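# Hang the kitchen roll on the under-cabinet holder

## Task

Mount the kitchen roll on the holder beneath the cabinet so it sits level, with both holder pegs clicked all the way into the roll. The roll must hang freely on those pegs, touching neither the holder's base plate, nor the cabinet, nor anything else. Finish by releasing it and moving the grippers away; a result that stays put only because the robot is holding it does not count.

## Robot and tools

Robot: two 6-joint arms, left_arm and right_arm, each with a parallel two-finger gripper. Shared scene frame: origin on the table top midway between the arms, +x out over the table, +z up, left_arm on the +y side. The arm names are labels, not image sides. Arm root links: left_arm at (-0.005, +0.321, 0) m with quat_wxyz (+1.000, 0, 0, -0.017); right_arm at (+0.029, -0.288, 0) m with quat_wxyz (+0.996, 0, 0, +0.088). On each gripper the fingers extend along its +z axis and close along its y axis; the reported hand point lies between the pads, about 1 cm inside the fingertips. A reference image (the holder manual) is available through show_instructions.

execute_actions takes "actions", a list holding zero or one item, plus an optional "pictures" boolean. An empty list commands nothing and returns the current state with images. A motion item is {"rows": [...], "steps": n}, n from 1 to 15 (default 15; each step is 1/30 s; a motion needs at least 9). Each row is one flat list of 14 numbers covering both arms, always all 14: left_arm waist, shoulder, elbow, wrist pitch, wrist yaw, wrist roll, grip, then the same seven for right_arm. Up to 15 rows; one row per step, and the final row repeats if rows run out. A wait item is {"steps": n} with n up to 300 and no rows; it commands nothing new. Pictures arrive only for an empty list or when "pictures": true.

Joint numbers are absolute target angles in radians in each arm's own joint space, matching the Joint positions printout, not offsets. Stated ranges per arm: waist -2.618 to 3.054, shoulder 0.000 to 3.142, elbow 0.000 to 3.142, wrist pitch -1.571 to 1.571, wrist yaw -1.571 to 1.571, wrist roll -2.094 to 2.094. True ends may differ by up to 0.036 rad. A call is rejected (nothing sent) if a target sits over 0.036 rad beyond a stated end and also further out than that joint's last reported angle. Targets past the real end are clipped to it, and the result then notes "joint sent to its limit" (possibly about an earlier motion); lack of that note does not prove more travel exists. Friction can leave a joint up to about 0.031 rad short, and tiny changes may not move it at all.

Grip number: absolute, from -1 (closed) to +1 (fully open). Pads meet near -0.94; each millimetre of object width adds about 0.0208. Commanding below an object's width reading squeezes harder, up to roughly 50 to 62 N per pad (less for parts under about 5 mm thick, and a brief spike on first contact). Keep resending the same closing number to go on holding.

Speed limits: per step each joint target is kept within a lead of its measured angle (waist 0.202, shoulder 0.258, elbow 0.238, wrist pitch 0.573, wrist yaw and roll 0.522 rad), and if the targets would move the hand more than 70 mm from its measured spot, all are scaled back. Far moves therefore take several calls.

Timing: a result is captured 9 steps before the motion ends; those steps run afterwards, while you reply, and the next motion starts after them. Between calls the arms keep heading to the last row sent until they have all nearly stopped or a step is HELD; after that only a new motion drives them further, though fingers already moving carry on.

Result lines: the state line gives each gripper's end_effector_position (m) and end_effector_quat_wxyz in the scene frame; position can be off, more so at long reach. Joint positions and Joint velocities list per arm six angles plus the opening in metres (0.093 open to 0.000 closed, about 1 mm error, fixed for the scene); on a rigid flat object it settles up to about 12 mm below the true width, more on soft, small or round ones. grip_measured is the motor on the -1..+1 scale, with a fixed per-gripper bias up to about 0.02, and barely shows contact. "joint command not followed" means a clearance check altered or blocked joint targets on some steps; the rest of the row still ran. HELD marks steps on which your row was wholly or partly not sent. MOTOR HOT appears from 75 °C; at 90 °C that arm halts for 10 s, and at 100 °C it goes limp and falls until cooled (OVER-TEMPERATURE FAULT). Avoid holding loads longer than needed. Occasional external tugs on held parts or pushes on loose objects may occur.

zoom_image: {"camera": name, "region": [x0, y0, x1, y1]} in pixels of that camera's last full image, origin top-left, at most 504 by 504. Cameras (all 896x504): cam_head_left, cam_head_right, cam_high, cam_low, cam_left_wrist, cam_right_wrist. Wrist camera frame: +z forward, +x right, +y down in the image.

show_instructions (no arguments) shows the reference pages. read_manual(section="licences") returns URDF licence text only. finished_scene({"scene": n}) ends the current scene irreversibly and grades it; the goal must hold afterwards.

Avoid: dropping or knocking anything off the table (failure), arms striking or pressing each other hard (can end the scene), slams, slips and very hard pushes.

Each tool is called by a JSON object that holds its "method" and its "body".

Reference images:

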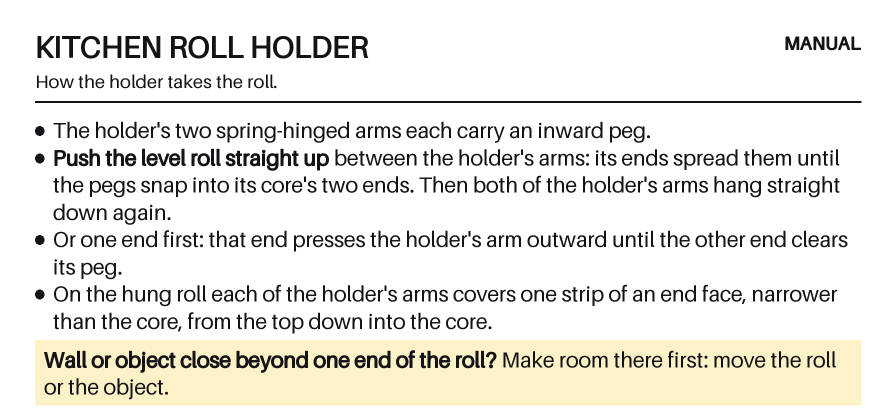

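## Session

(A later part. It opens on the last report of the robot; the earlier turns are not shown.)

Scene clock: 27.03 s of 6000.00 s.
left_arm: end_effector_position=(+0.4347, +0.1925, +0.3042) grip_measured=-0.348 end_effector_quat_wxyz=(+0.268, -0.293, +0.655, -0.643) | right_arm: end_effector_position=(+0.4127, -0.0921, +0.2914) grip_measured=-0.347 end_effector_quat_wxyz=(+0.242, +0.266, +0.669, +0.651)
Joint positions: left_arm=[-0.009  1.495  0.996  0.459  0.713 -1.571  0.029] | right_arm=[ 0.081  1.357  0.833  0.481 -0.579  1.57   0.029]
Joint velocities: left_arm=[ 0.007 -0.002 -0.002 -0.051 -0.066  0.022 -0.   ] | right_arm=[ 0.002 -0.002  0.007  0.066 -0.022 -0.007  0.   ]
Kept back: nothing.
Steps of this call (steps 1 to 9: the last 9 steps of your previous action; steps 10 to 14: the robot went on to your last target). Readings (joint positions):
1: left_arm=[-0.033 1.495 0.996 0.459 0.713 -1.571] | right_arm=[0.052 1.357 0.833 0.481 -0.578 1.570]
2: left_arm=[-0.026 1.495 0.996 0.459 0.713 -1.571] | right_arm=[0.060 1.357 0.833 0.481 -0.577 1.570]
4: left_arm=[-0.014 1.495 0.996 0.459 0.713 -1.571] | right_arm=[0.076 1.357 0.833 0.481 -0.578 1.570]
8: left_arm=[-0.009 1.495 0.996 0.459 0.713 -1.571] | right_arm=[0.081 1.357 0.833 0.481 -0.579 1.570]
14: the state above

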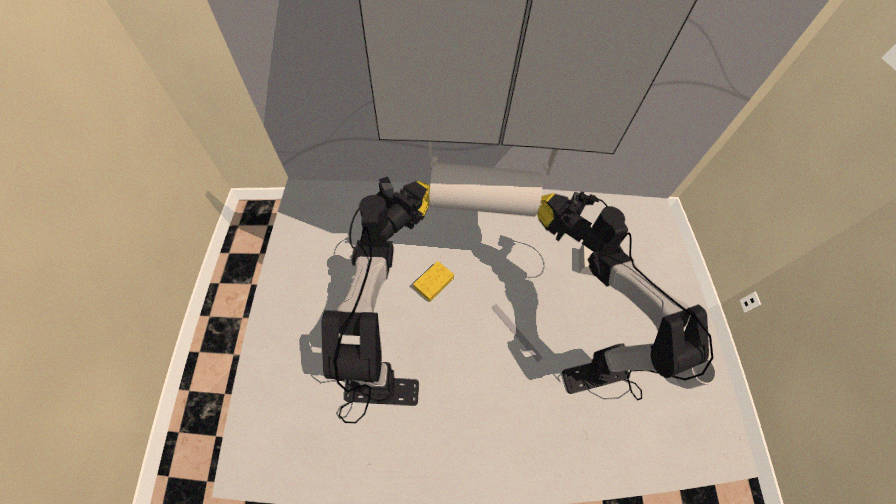

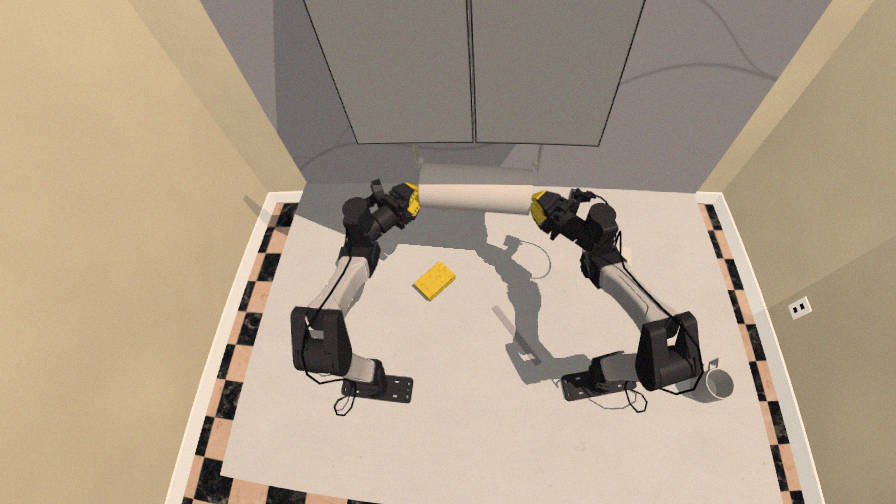

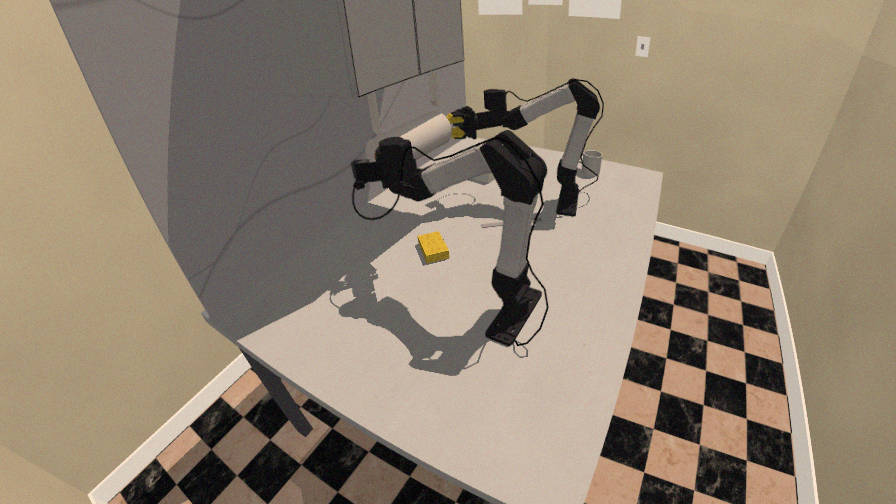

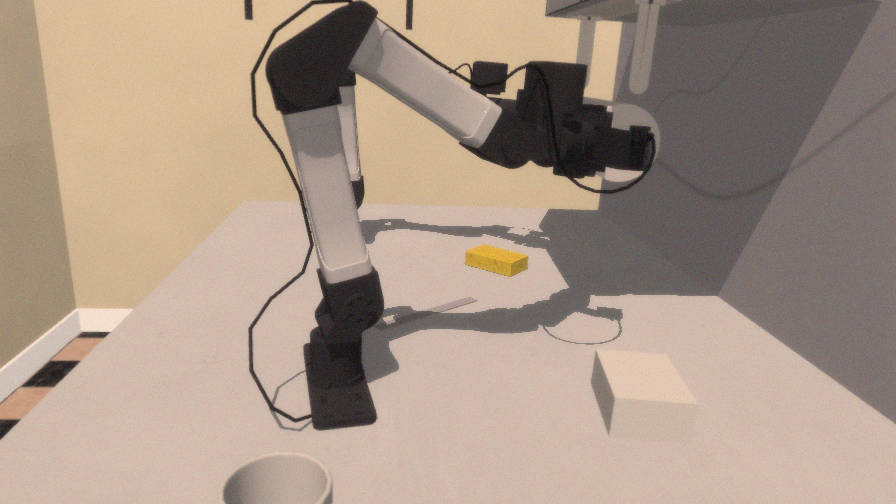

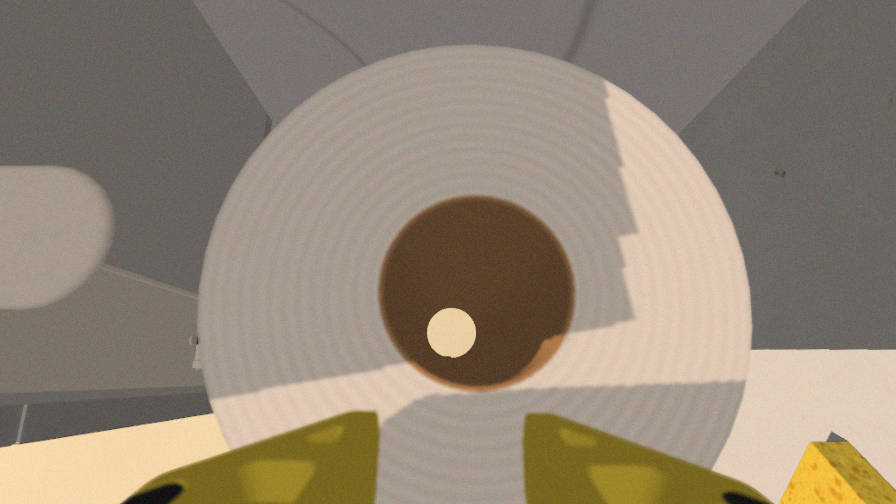

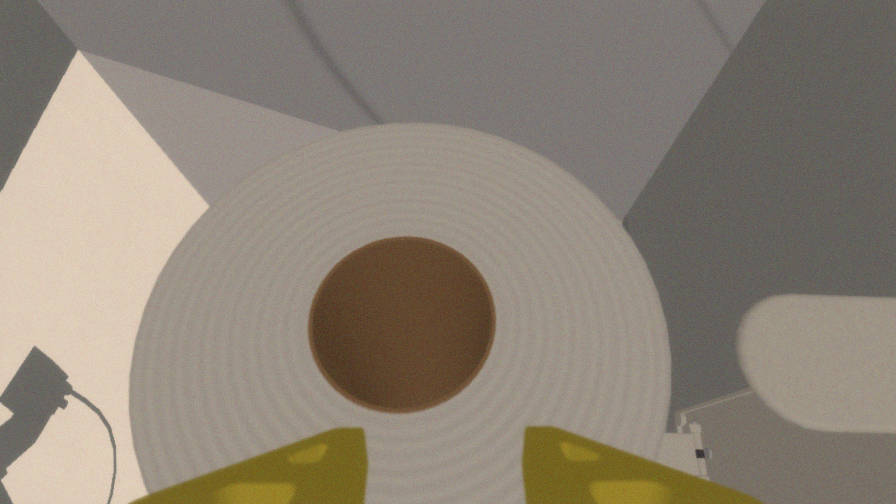

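{"method": "execute_actions", "body": {"actions": [{"rows":[[-0.068,1.455,1.01,0.486,0.84,-1.571,-0.35,0.117,1.357,0.856,0.5,-0.67,1.571,-0.35],[-0.076,1.45,1.01,0.486,0.84,-1.571,-0.35,0.108,1.357,0.856,0.5,-0.67,1.571,-0.35],[-0.076,1.445,1.01,0.486,0.84,-1.571,-0.35,0.108,1.357,0.866,0.5,-0.67,1.571,-0.35],[-0.076,1.445,1.02,0.48,0.84,-1.571,-0.35,0.108,1.357,0.876,0.495,-0.67,1.571,-0.35],[-0.076,1.445,1.03,0.47,0.84,-1.571,-0.35,0.108,1.357,0.888,0.485,-0.67,1.571,-0.35],[-0.076,1.44,1.042,0.455,0.84,-1.571,-0.35,0.108,1.35,0.9,0.47,-0.67,1.571,-0.35],[-0.076,1.44,1.055,0.44,0.84,-1.571,-0.35,0.108,1.345,0.914,0.455,-0.67,1.571,-0.35],[-0.076,1.44,1.067,0.425,0.84,-1.571,-0.35,0.108,1.34,0.928,0.44,-0.67,1.571,-0.35],[-0.076,1.435,1.08,0.41,0.84,-1.571,-0.35,0.108,1.335,0.942,0.425,-0.67,1.571,-0.35],[-0.076,1.435,1.092,0.395,0.84,-1.571,-0.35,0.108,1.33,0.956,0.41,-0.67,1.571,-0.35],[-0.076,1.43,1.105,0.38,0.84,-1.571,-0.35,0.108,1.33,0.97,0.395,-0.67,1.571,-0.35],[-0.076,1.43,1.117,0.365,0.84,-1.571,-0.35,0.108,1.325,0.984,0.38,-0.67,1.571,-0.35],[-0.076,1.425,1.13,0.35,0.84,-1.571,-0.35,0.108,1.325,0.998,0.37,-0.67,1.571,-0.35],[-0.076,1.425,1.142,0.335,0.84,-1.571,-0.35,0.108,1.325,1.012,0.36,-0.67,1.571,-0.35],[-0.076,1.425,1.154,0.32,0.84,-1.571,-0.35,0.108,1.325,1.025,0.35,-0.67,1.571,-0.35]]}]}}

{"method": "execute_actions", "body": {"actions": [{"steps":18}], "pictures": true}}

Scene clock: 28.43 s of 6000.00 s.
left_arm: end_effector_position=(+0.4298, +0.1897, +0.3116) grip_measured=-0.348 end_effector_quat_wxyz=(+0.269, -0.288, +0.655, -0.645) | right_arm: end_effector_position=(+0.4152, -0.0954, +0.2939) grip_measured=-0.347 end_effector_quat_wxyz=(+0.244, +0.270, +0.668, +0.649)
Joint positions: left_arm=[-0.016  1.473  0.999  0.445  0.712 -1.571  0.029] | right_arm=[ 0.072  1.357  0.844  0.468 -0.579  1.57   0.029]
Joint velocities: left_arm=[-0.022 -0.095  0.115 -0.242 -0.037  0.066  0.   ] | right_arm=[-0.042  0.002  0.247 -0.198  0.037 -0.051  0.   ]
Steps of this call (steps 1 to 30: the robot went on to your last target; steps 31 to 36: nothing new was sent; steps 37 to 42: the first 6 steps of this action). Readings (joint positions):
37: left_arm=[-0.009 1.493 0.996 0.457 0.713 -1.571] | right_arm=[0.081 1.357 0.833 0.481 -0.579 1.570]
38: left_arm=[-0.009 1.491 0.996 0.455 0.713 -1.571] | right_arm=[0.081 1.357 0.833 0.481 -0.579 1.570]
40: left_arm=[-0.013 1.482 0.996 0.452 0.712 -1.571] | right_arm=[0.076 1.357 0.833 0.481 -0.579 1.570]
42: the state above

Scene clock: 29.03 s of 6000.00 s.
left_arm: end_effector_position=(+0.4308, +0.1886, +0.3338) grip_measured=-0.348 end_effector_quat_wxyz=(+0.253, -0.302, +0.662, -0.638) | right_arm: end_effector_position=(+0.4203, -0.0962, +0.3258) grip_measured=-0.347 end_effector_quat_wxyz=(+0.240, +0.278, +0.671, +0.644)
Joint positions: left_arm=[-0.018  1.459  1.114  0.269  0.712 -1.571  0.029] | right_arm=[ 0.068  1.345  0.982  0.297 -0.576  1.57   0.029]
Joint velocities: left_arm=[ 0.002  0.002  0.007 -0.066 -0.022  0.007 -0.001] | right_arm=[ 0.002 -0.017  0.012 -0.037  0.081  0.051  0.   ]
Kept back: nothing.
Steps of this call (steps 1 to 9: the last 9 steps of your previous action; steps 10 to 18: the robot went on to your last target). Readings (joint positions):
1: left_arm=[-0.016 1.471 1.004 0.435 0.712 -1.571] | right_arm=[0.071 1.357 0.855 0.460 -0.579 1.570]
2: left_arm=[-0.016 1.470 1.013 0.425 0.712 -1.571] | right_arm=[0.071 1.357 0.868 0.450 -0.579 1.570]
4: left_arm=[-0.016 1.468 1.037 0.404 0.712 -1.571] | right_arm=[0.070 1.356 0.898 0.430 -0.578 1.570]
8: left_arm=[-0.018 1.460 1.083 0.339 0.712 -1.571] | right_arm=[0.068 1.345 0.952 0.367 -0.576 1.570]
18: the state above

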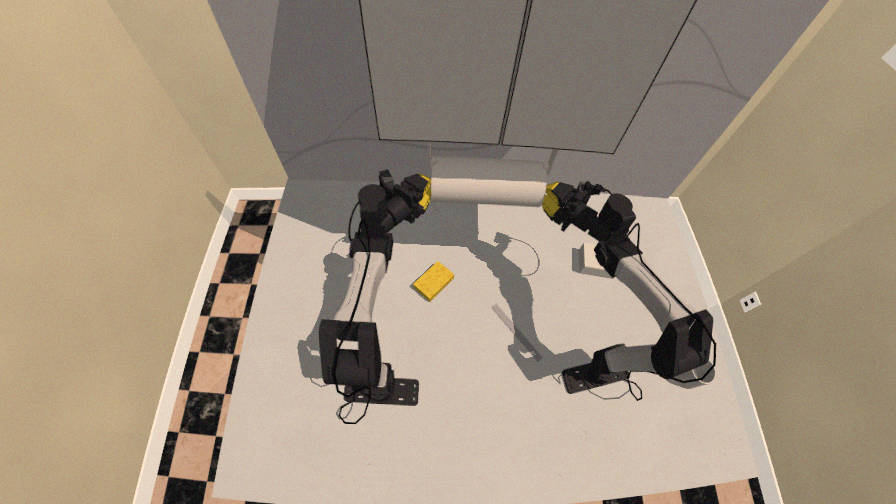

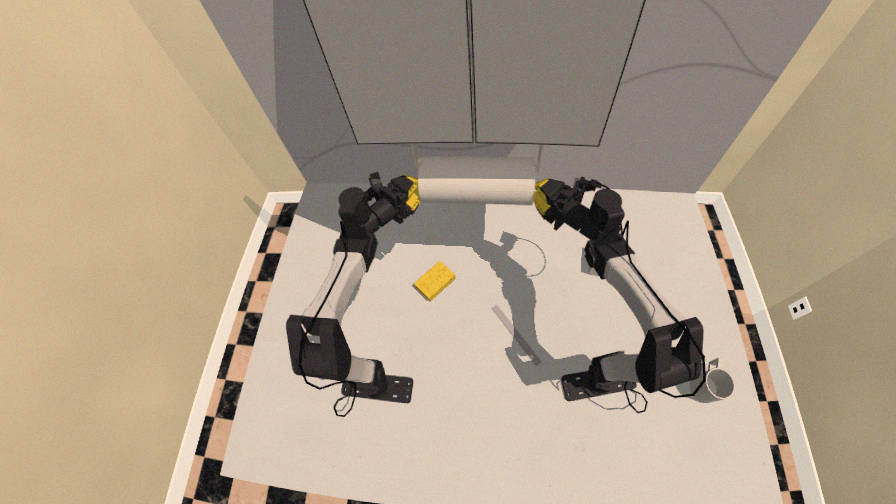

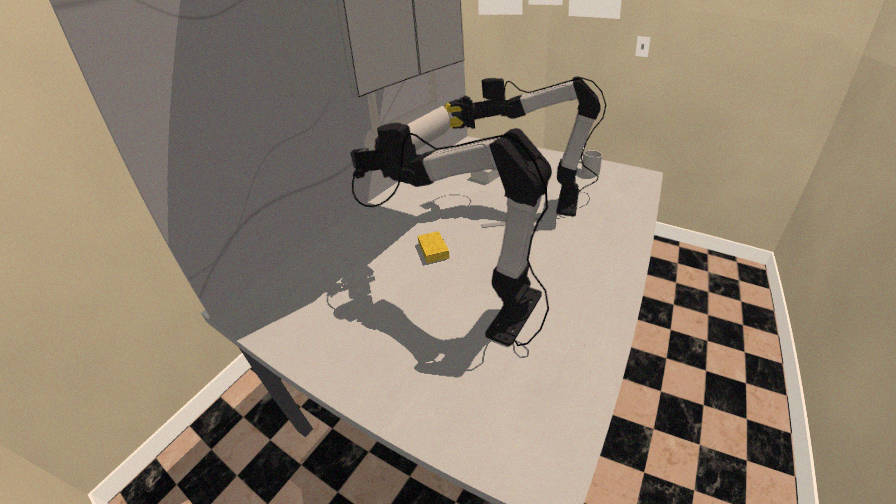

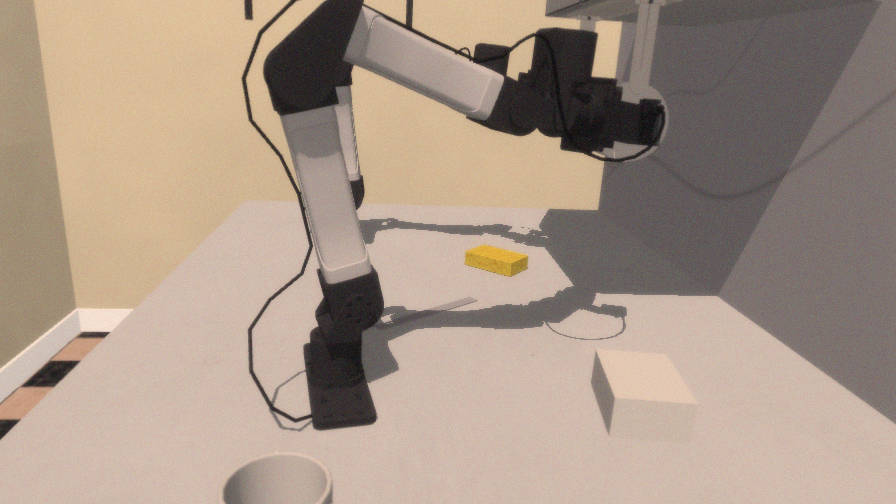

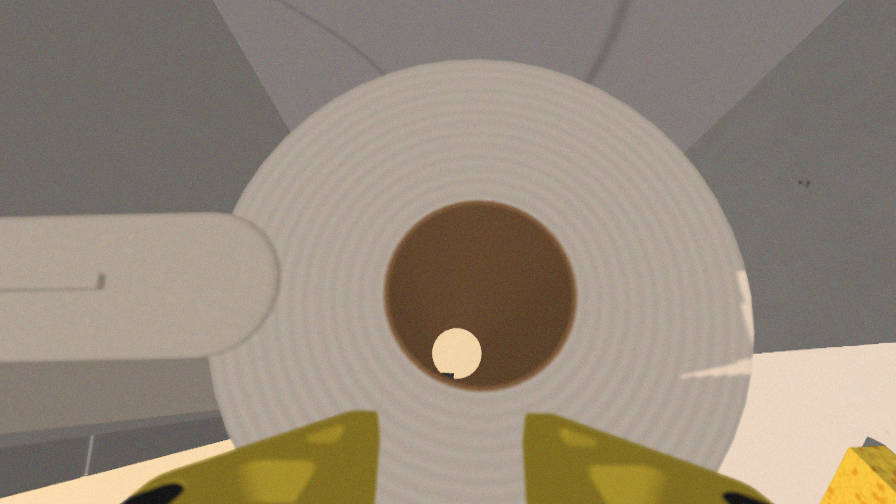

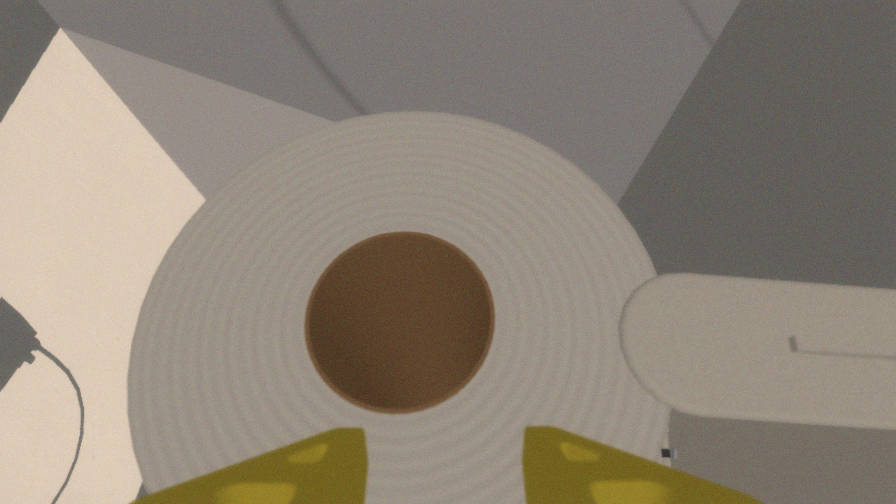

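{"method": "execute_actions", "body": {"actions": [{"rows":[[-0.08,1.41,1.154,0.32,0.85,-1.571,-0.35,0.112,1.32,1.03,0.35,-0.69,1.571,-0.35],[-0.08,1.4,1.154,0.32,0.85,-1.571,-0.35,0.112,1.32,1.04,0.345,-0.69,1.571,-0.35],[-0.08,1.39,1.16,0.315,0.85,-1.571,-0.35,0.112,1.315,1.05,0.34,-0.69,1.571,-0.35],[-0.08,1.39,1.17,0.31,0.85,-1.571,-0.35,0.112,1.315,1.06,0.335,-0.69,1.571,-0.35],[-0.08,1.39,1.18,0.305,0.85,-1.571,-0.35,0.112,1.315,1.07,0.33,-0.69,1.571,-0.35],[-0.08,1.39,1.19,0.3,0.85,-1.571,-0.35,0.112,1.315,1.08,0.325,-0.69,1.571,-0.35],[-0.08,1.39,1.2,0.29,0.85,-1.571,-0.35,0.112,1.315,1.09,0.315,-0.69,1.571,-0.35],[-0.08,1.39,1.21,0.28,0.85,-1.571,-0.35,0.112,1.315,1.1,0.305,-0.69,1.571,-0.35],[-0.08,1.39,1.22,0.27,0.85,-1.571,-0.35,0.112,1.315,1.11,0.295,-0.69,1.571,-0.35],[-0.08,1.39,1.232,0.26,0.85,-1.571,-0.35,0.112,1.315,1.12,0.285,-0.69,1.571,-0.35],[-0.08,1.39,1.244,0.25,0.85,-1.571,-0.35,0.112,1.315,1.13,0.275,-0.69,1.571,-0.35],[-0.08,1.39,1.256,0.24,0.85,-1.571,-0.35,0.112,1.315,1.14,0.265,-0.69,1.571,-0.35],[-0.08,1.39,1.268,0.23,0.85,-1.571,-0.35,0.112,1.315,1.15,0.255,-0.69,1.571,-0.35],[-0.08,1.39,1.28,0.22,0.85,-1.571,-0.35,0.112,1.315,1.16,0.245,-0.69,1.571,-0.35],[-0.08,1.39,1.29,0.21,0.85,-1.571,-0.35,0.112,1.315,1.17,0.235,-0.69,1.571,-0.35]]}]}}

{"method": "execute_actions", "body": {"actions": [{"steps":18}], "pictures": true}}

Scene clock: 30.40 s of 6000.00 s.
left_arm: end_effector_position=(+0.4255, +0.1892, +0.3399) grip_measured=-0.348 end_effector_quat_wxyz=(+0.252, -0.305, +0.663, -0.636) | right_arm: end_effector_position=(+0.4205, -0.0956, +0.3312) grip_measured=-0.347 end_effector_quat_wxyz=(+0.236, +0.280, +0.673, +0.643)
Joint positions: left_arm=[-0.018  1.435  1.123  0.227  0.709 -1.571  0.029] | right_arm=[ 0.068  1.345  1.012  0.259 -0.58   1.573  0.029]
Joint velocities: left_arm=[-0.007 -0.022  0.198 -0.315  0.095  0.007 -0.001] | right_arm=[ 0.007 -0.007  0.208 -0.33  -0.022 -0.007 -0.   ]
Steps of this call (steps 1 to 15: the robot went on to your last target; steps 16 to 35: nothing new was sent; steps 36 to 41: the first 6 steps of this action). Readings (joint positions):
36: left_arm=[-0.018 1.458 1.115 0.266 0.712 -1.571] | right_arm=[0.068 1.345 0.983 0.296 -0.577 1.570]
37: left_arm=[-0.018 1.454 1.115 0.262 0.712 -1.571] | right_arm=[0.068 1.345 0.986 0.293 -0.579 1.571]
39: left_arm=[-0.018 1.442 1.115 0.248 0.710 -1.571] | right_arm=[0.068 1.345 0.997 0.278 -0.580 1.572]
41: the state above

Scene clock: 31.00 s of 6000.00 s.
left_arm: end_effector_position=(+0.4204, +0.1878, +0.3934) grip_measured=-0.348 end_effector_quat_wxyz=(+0.273, -0.282, +0.651, -0.650) | right_arm: end_effector_position=(+0.4150, -0.0955, +0.3846) grip_measured=-0.347 end_effector_quat_wxyz=(+0.256, +0.252, +0.659, +0.660)
Joint positions: left_arm=[-0.022  1.416  1.259  0.147  0.71  -1.575  0.028] | right_arm=[ 0.068  1.324  1.141  0.187 -0.592  1.568  0.029]
Joint velocities: left_arm=[-0.007 -0.09   0.056  0.168 -0.037 -0.007  0.   ] | right_arm=[ 0.002 -0.012 -0.022  0.037 -0.051 -0.037 -0.   ]
Kept back: nothing.
Steps of this call (steps 1 to 9: the last 9 steps of your previous action; steps 10 to 18: the robot went on to your last target). Readings (joint positions):
1: left_arm=[-0.018 1.435 1.131 0.216 0.709 -1.571] | right_arm=[0.068 1.345 1.020 0.247 -0.580 1.573]
2: left_arm=[-0.018 1.435 1.139 0.203 0.709 -1.571] | right_arm=[0.068 1.345 1.028 0.235 -0.580 1.573]
4: left_arm=[-0.018 1.435 1.156 0.177 0.709 -1.571] | right_arm=[0.068 1.345 1.045 0.209 -0.580 1.574]
8: left_arm=[-0.018 1.435 1.194 0.125 0.707 -1.571] | right_arm=[0.068 1.345 1.085 0.170 -0.580 1.576]
18: the state above

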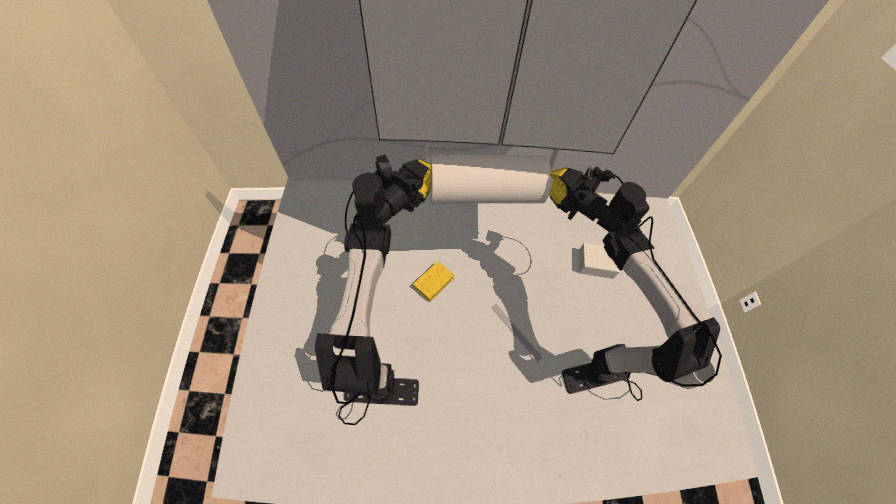

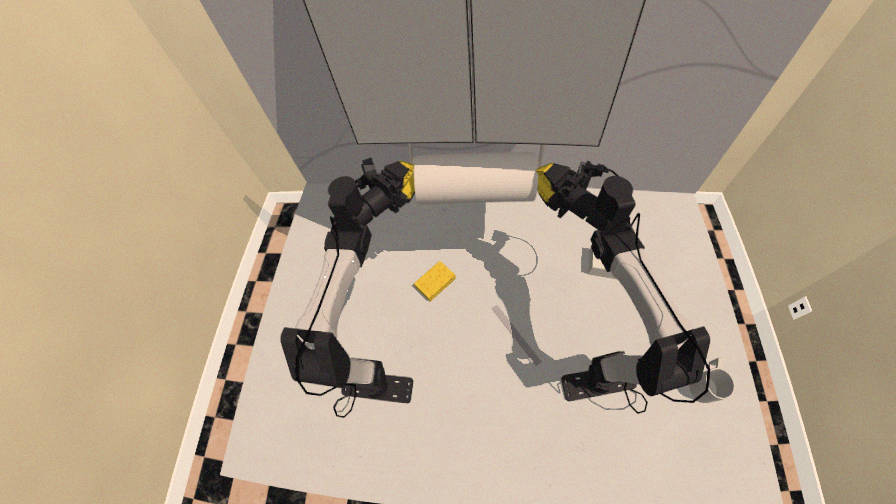

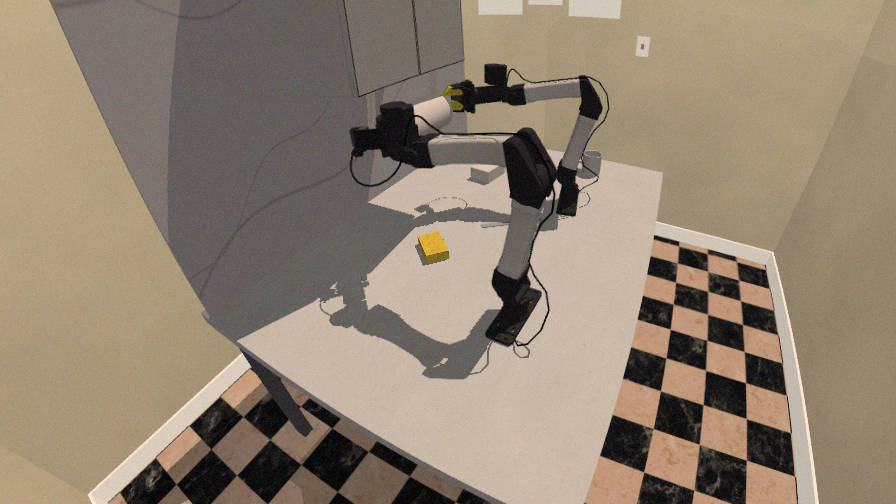

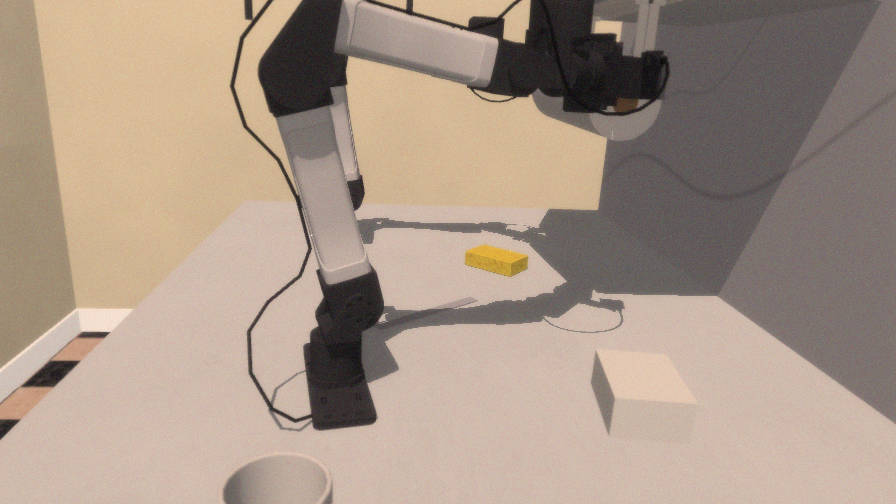

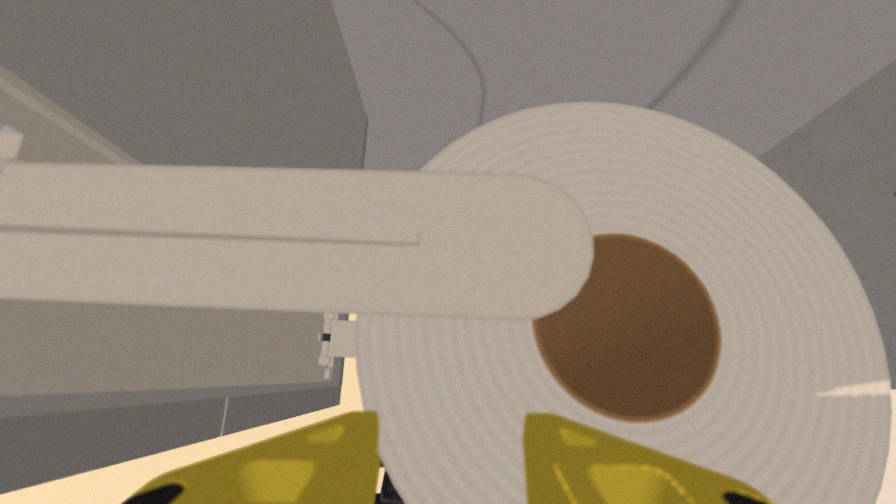

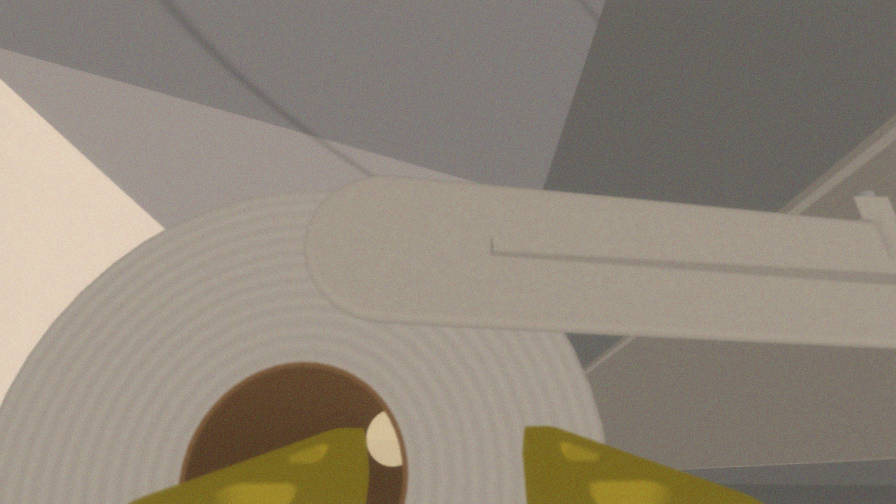

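{"method": "execute_actions", "body": {"actions": [{"rows":[[-0.08,1.42,1.235,0.21,0.85,-1.571,-0.35,0.112,1.33,1.115,0.245,-0.69,1.571,-0.35],[-0.08,1.428,1.21,0.242,0.85,-1.571,-0.35,0.112,1.336,1.089,0.274,-0.69,1.571,-0.35],[-0.08,1.436,1.185,0.274,0.85,-1.571,-0.35,0.112,1.342,1.063,0.303,-0.69,1.571,-0.35],[-0.08,1.444,1.16,0.306,0.85,-1.571,-0.35,0.112,1.348,1.037,0.332,-0.69,1.571,-0.35],[-0.08,1.452,1.135,0.338,0.85,-1.571,-0.35,0.112,1.354,1.011,0.361,-0.69,1.571,-0.35],[-0.08,1.46,1.11,0.37,0.85,-1.571,-0.35,0.112,1.36,0.985,0.39,-0.69,1.571,-0.35],[-0.08,1.468,1.085,0.402,0.85,-1.571,-0.35,0.112,1.366,0.959,0.419,-0.69,1.571,-0.35],[-0.08,1.476,1.06,0.434,0.85,-1.571,-0.35,0.112,1.372,0.933,0.448,-0.69,1.571,-0.35],[-0.08,1.484,1.035,0.466,0.85,-1.571,-0.35,0.112,1.378,0.907,0.477,-0.69,1.571,-0.35],[-0.08,1.492,1.01,0.498,0.85,-1.571,-0.35,0.112,1.384,0.881,0.506,-0.69,1.571,-0.35],[-0.08,1.5,0.985,0.53,0.85,-1.571,-0.35,0.112,1.39,0.855,0.535,-0.69,1.571,-0.35],[-0.08,1.508,0.96,0.562,0.85,-1.571,-0.35,0.112,1.396,0.829,0.564,-0.69,1.571,-0.35],[-0.08,1.516,0.935,0.594,0.85,-1.571,-0.35,0.112,1.402,0.803,0.593,-0.69,1.571,-0.35],[-0.08,1.524,0.91,0.626,0.85,-1.571,-0.35,0.112,1.408,0.777,0.622,-0.69,1.571,-0.35],[-0.08,1.532,0.885,0.66,0.85,-1.571,-0.35,0.112,1.414,0.75,0.655,-0.69,1.571,-0.35]]}]}}

{"method": "execute_actions", "body": {"actions": [{"steps":16}], "pictures": true}}

Scene clock: 33.60 s of 6000.00 s.
left_arm: end_effector_position=(+0.4210, +0.1864, +0.3810) grip_measured=-0.348 end_effector_quat_wxyz=(+0.284, -0.265, +0.645, -0.658) | right_arm: end_effector_position=(+0.4154, -0.0955, +0.3630) grip_measured=-0.347 end_effector_quat_wxyz=(+0.260, +0.249, +0.659, +0.660)
Joint positions: left_arm=[-0.023  1.419  1.177  0.276  0.717 -1.576  0.028] | right_arm=[ 0.068  1.324  1.051  0.281 -0.592  1.561  0.029]
Joint velocities: left_arm=[-0.002  0.144 -0.628  0.813  0.081 -0.007  0.   ] | right_arm=[-0.007 -0.007 -0.784  0.652 -0.081 -0.022  0.001]
Steps of this call (steps 1 to 30: the robot went on to your last target; steps 31 to 72: nothing new was sent; steps 73 to 78: the first 6 steps of this action). Readings (joint positions):
73: left_arm=[-0.023 1.413 1.259 0.162 0.711 -1.576] | right_arm=[0.068 1.324 1.139 0.189 -0.593 1.564]
74: left_arm=[-0.023 1.413 1.251 0.174 0.712 -1.576] | right_arm=[0.068 1.324 1.132 0.199 -0.593 1.564]
76: left_arm=[-0.023 1.413 1.219 0.217 0.716 -1.576] | right_arm=[0.068 1.324 1.100 0.236 -0.592 1.563]
78: the state above

Scene clock: 34.13 s of 6000.00 s.
left_arm: end_effector_position=(+0.4306, +0.1846, +0.2591) grip_measured=-0.348 end_effector_quat_wxyz=(+0.246, -0.298, +0.663, -0.641) | right_arm: end_effector_position=(+0.4142, -0.0965, +0.2413) grip_measured=-0.347 end_effector_quat_wxyz=(+0.221, +0.287, +0.685, +0.632)
Joint positions: left_arm=[-0.024  1.545  0.883  0.587  0.724 -1.576  0.028] | right_arm=[ 0.066  1.415  0.74   0.55  -0.592  1.56   0.029]
Joint velocities: left_arm=[ 0.007 -0.002  0.002  0.403 -0.022 -0.007 -0.001] | right_arm=[-0.002 -0.012 -0.012  0.388  0.051  0.037 -0.001]
Kept back: nothing.
Steps of this call (steps 1 to 9: the last 9 steps of your previous action; steps 10 to 16: the robot went on to your last target). Readings (joint positions):
1: left_arm=[-0.023 1.425 1.155 0.306 0.717 -1.576] | right_arm=[0.068 1.326 1.024 0.305 -0.592 1.561]
2: left_arm=[-0.023 1.434 1.130 0.335 0.717 -1.576] | right_arm=[0.068 1.330 0.997 0.326 -0.591 1.560]
4: left_arm=[-0.024 1.456 1.075 0.384 0.722 -1.576] | right_arm=[0.066 1.347 0.940 0.369 -0.587 1.560]
8: left_arm=[-0.024 1.509 0.961 0.477 0.720 -1.576] | right_arm=[0.066 1.388 0.824 0.456 -0.586 1.560]
16: the state above

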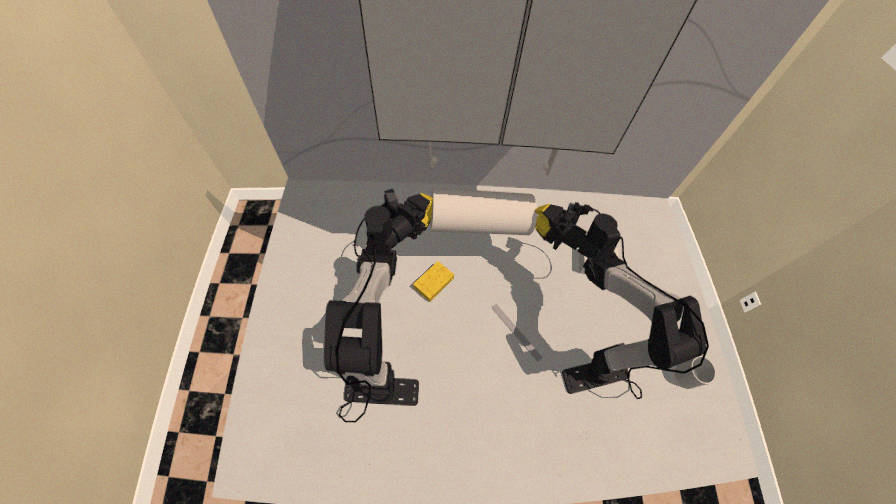

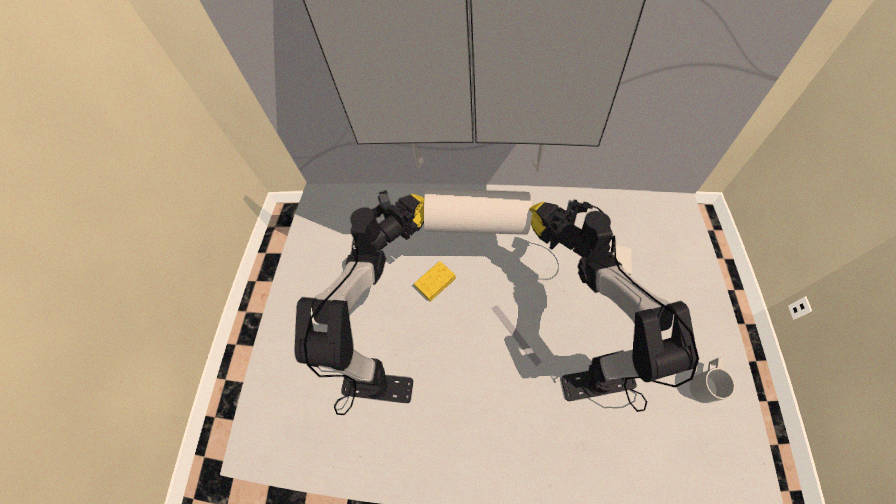

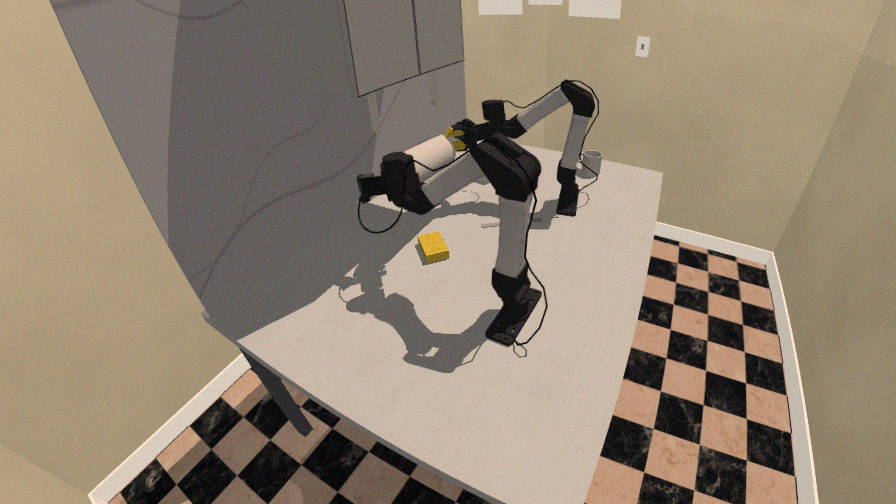

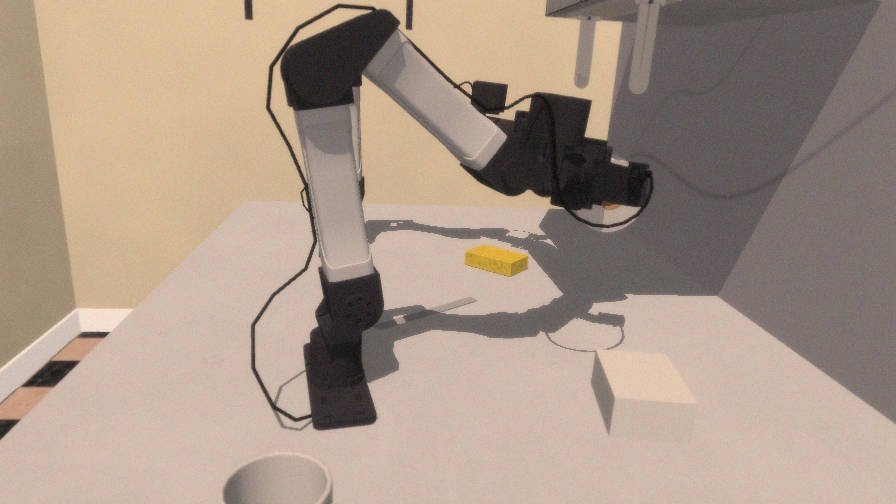

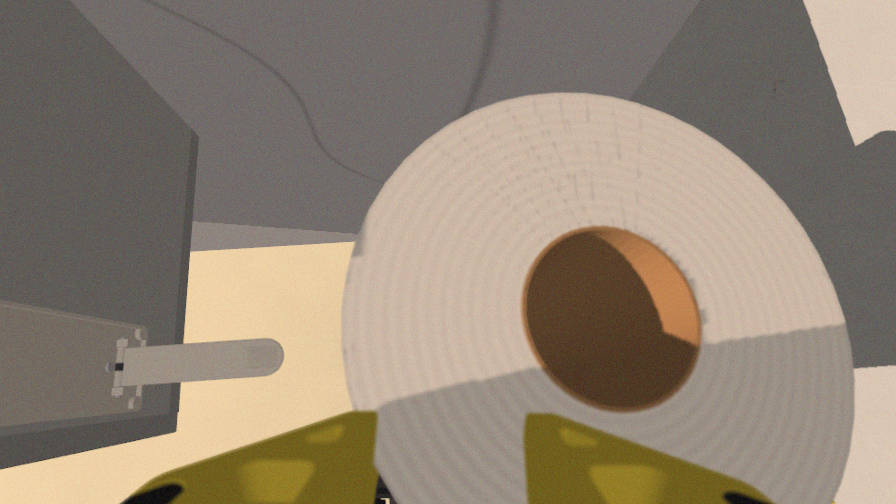

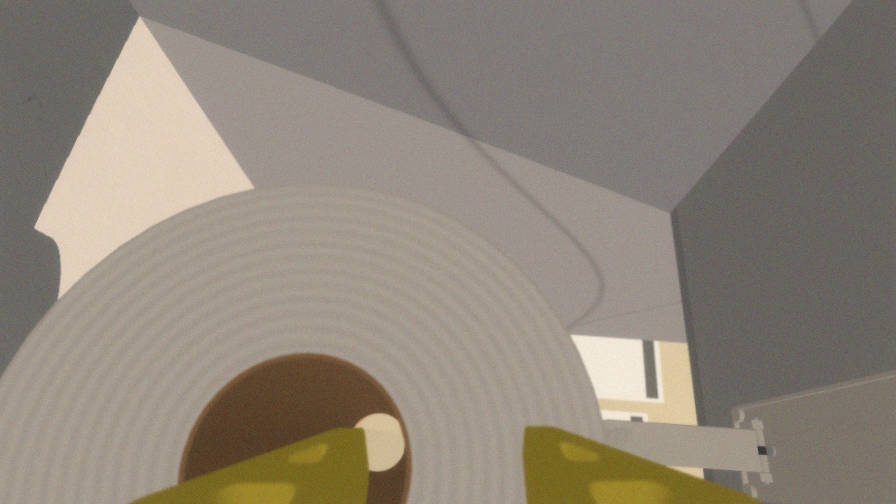

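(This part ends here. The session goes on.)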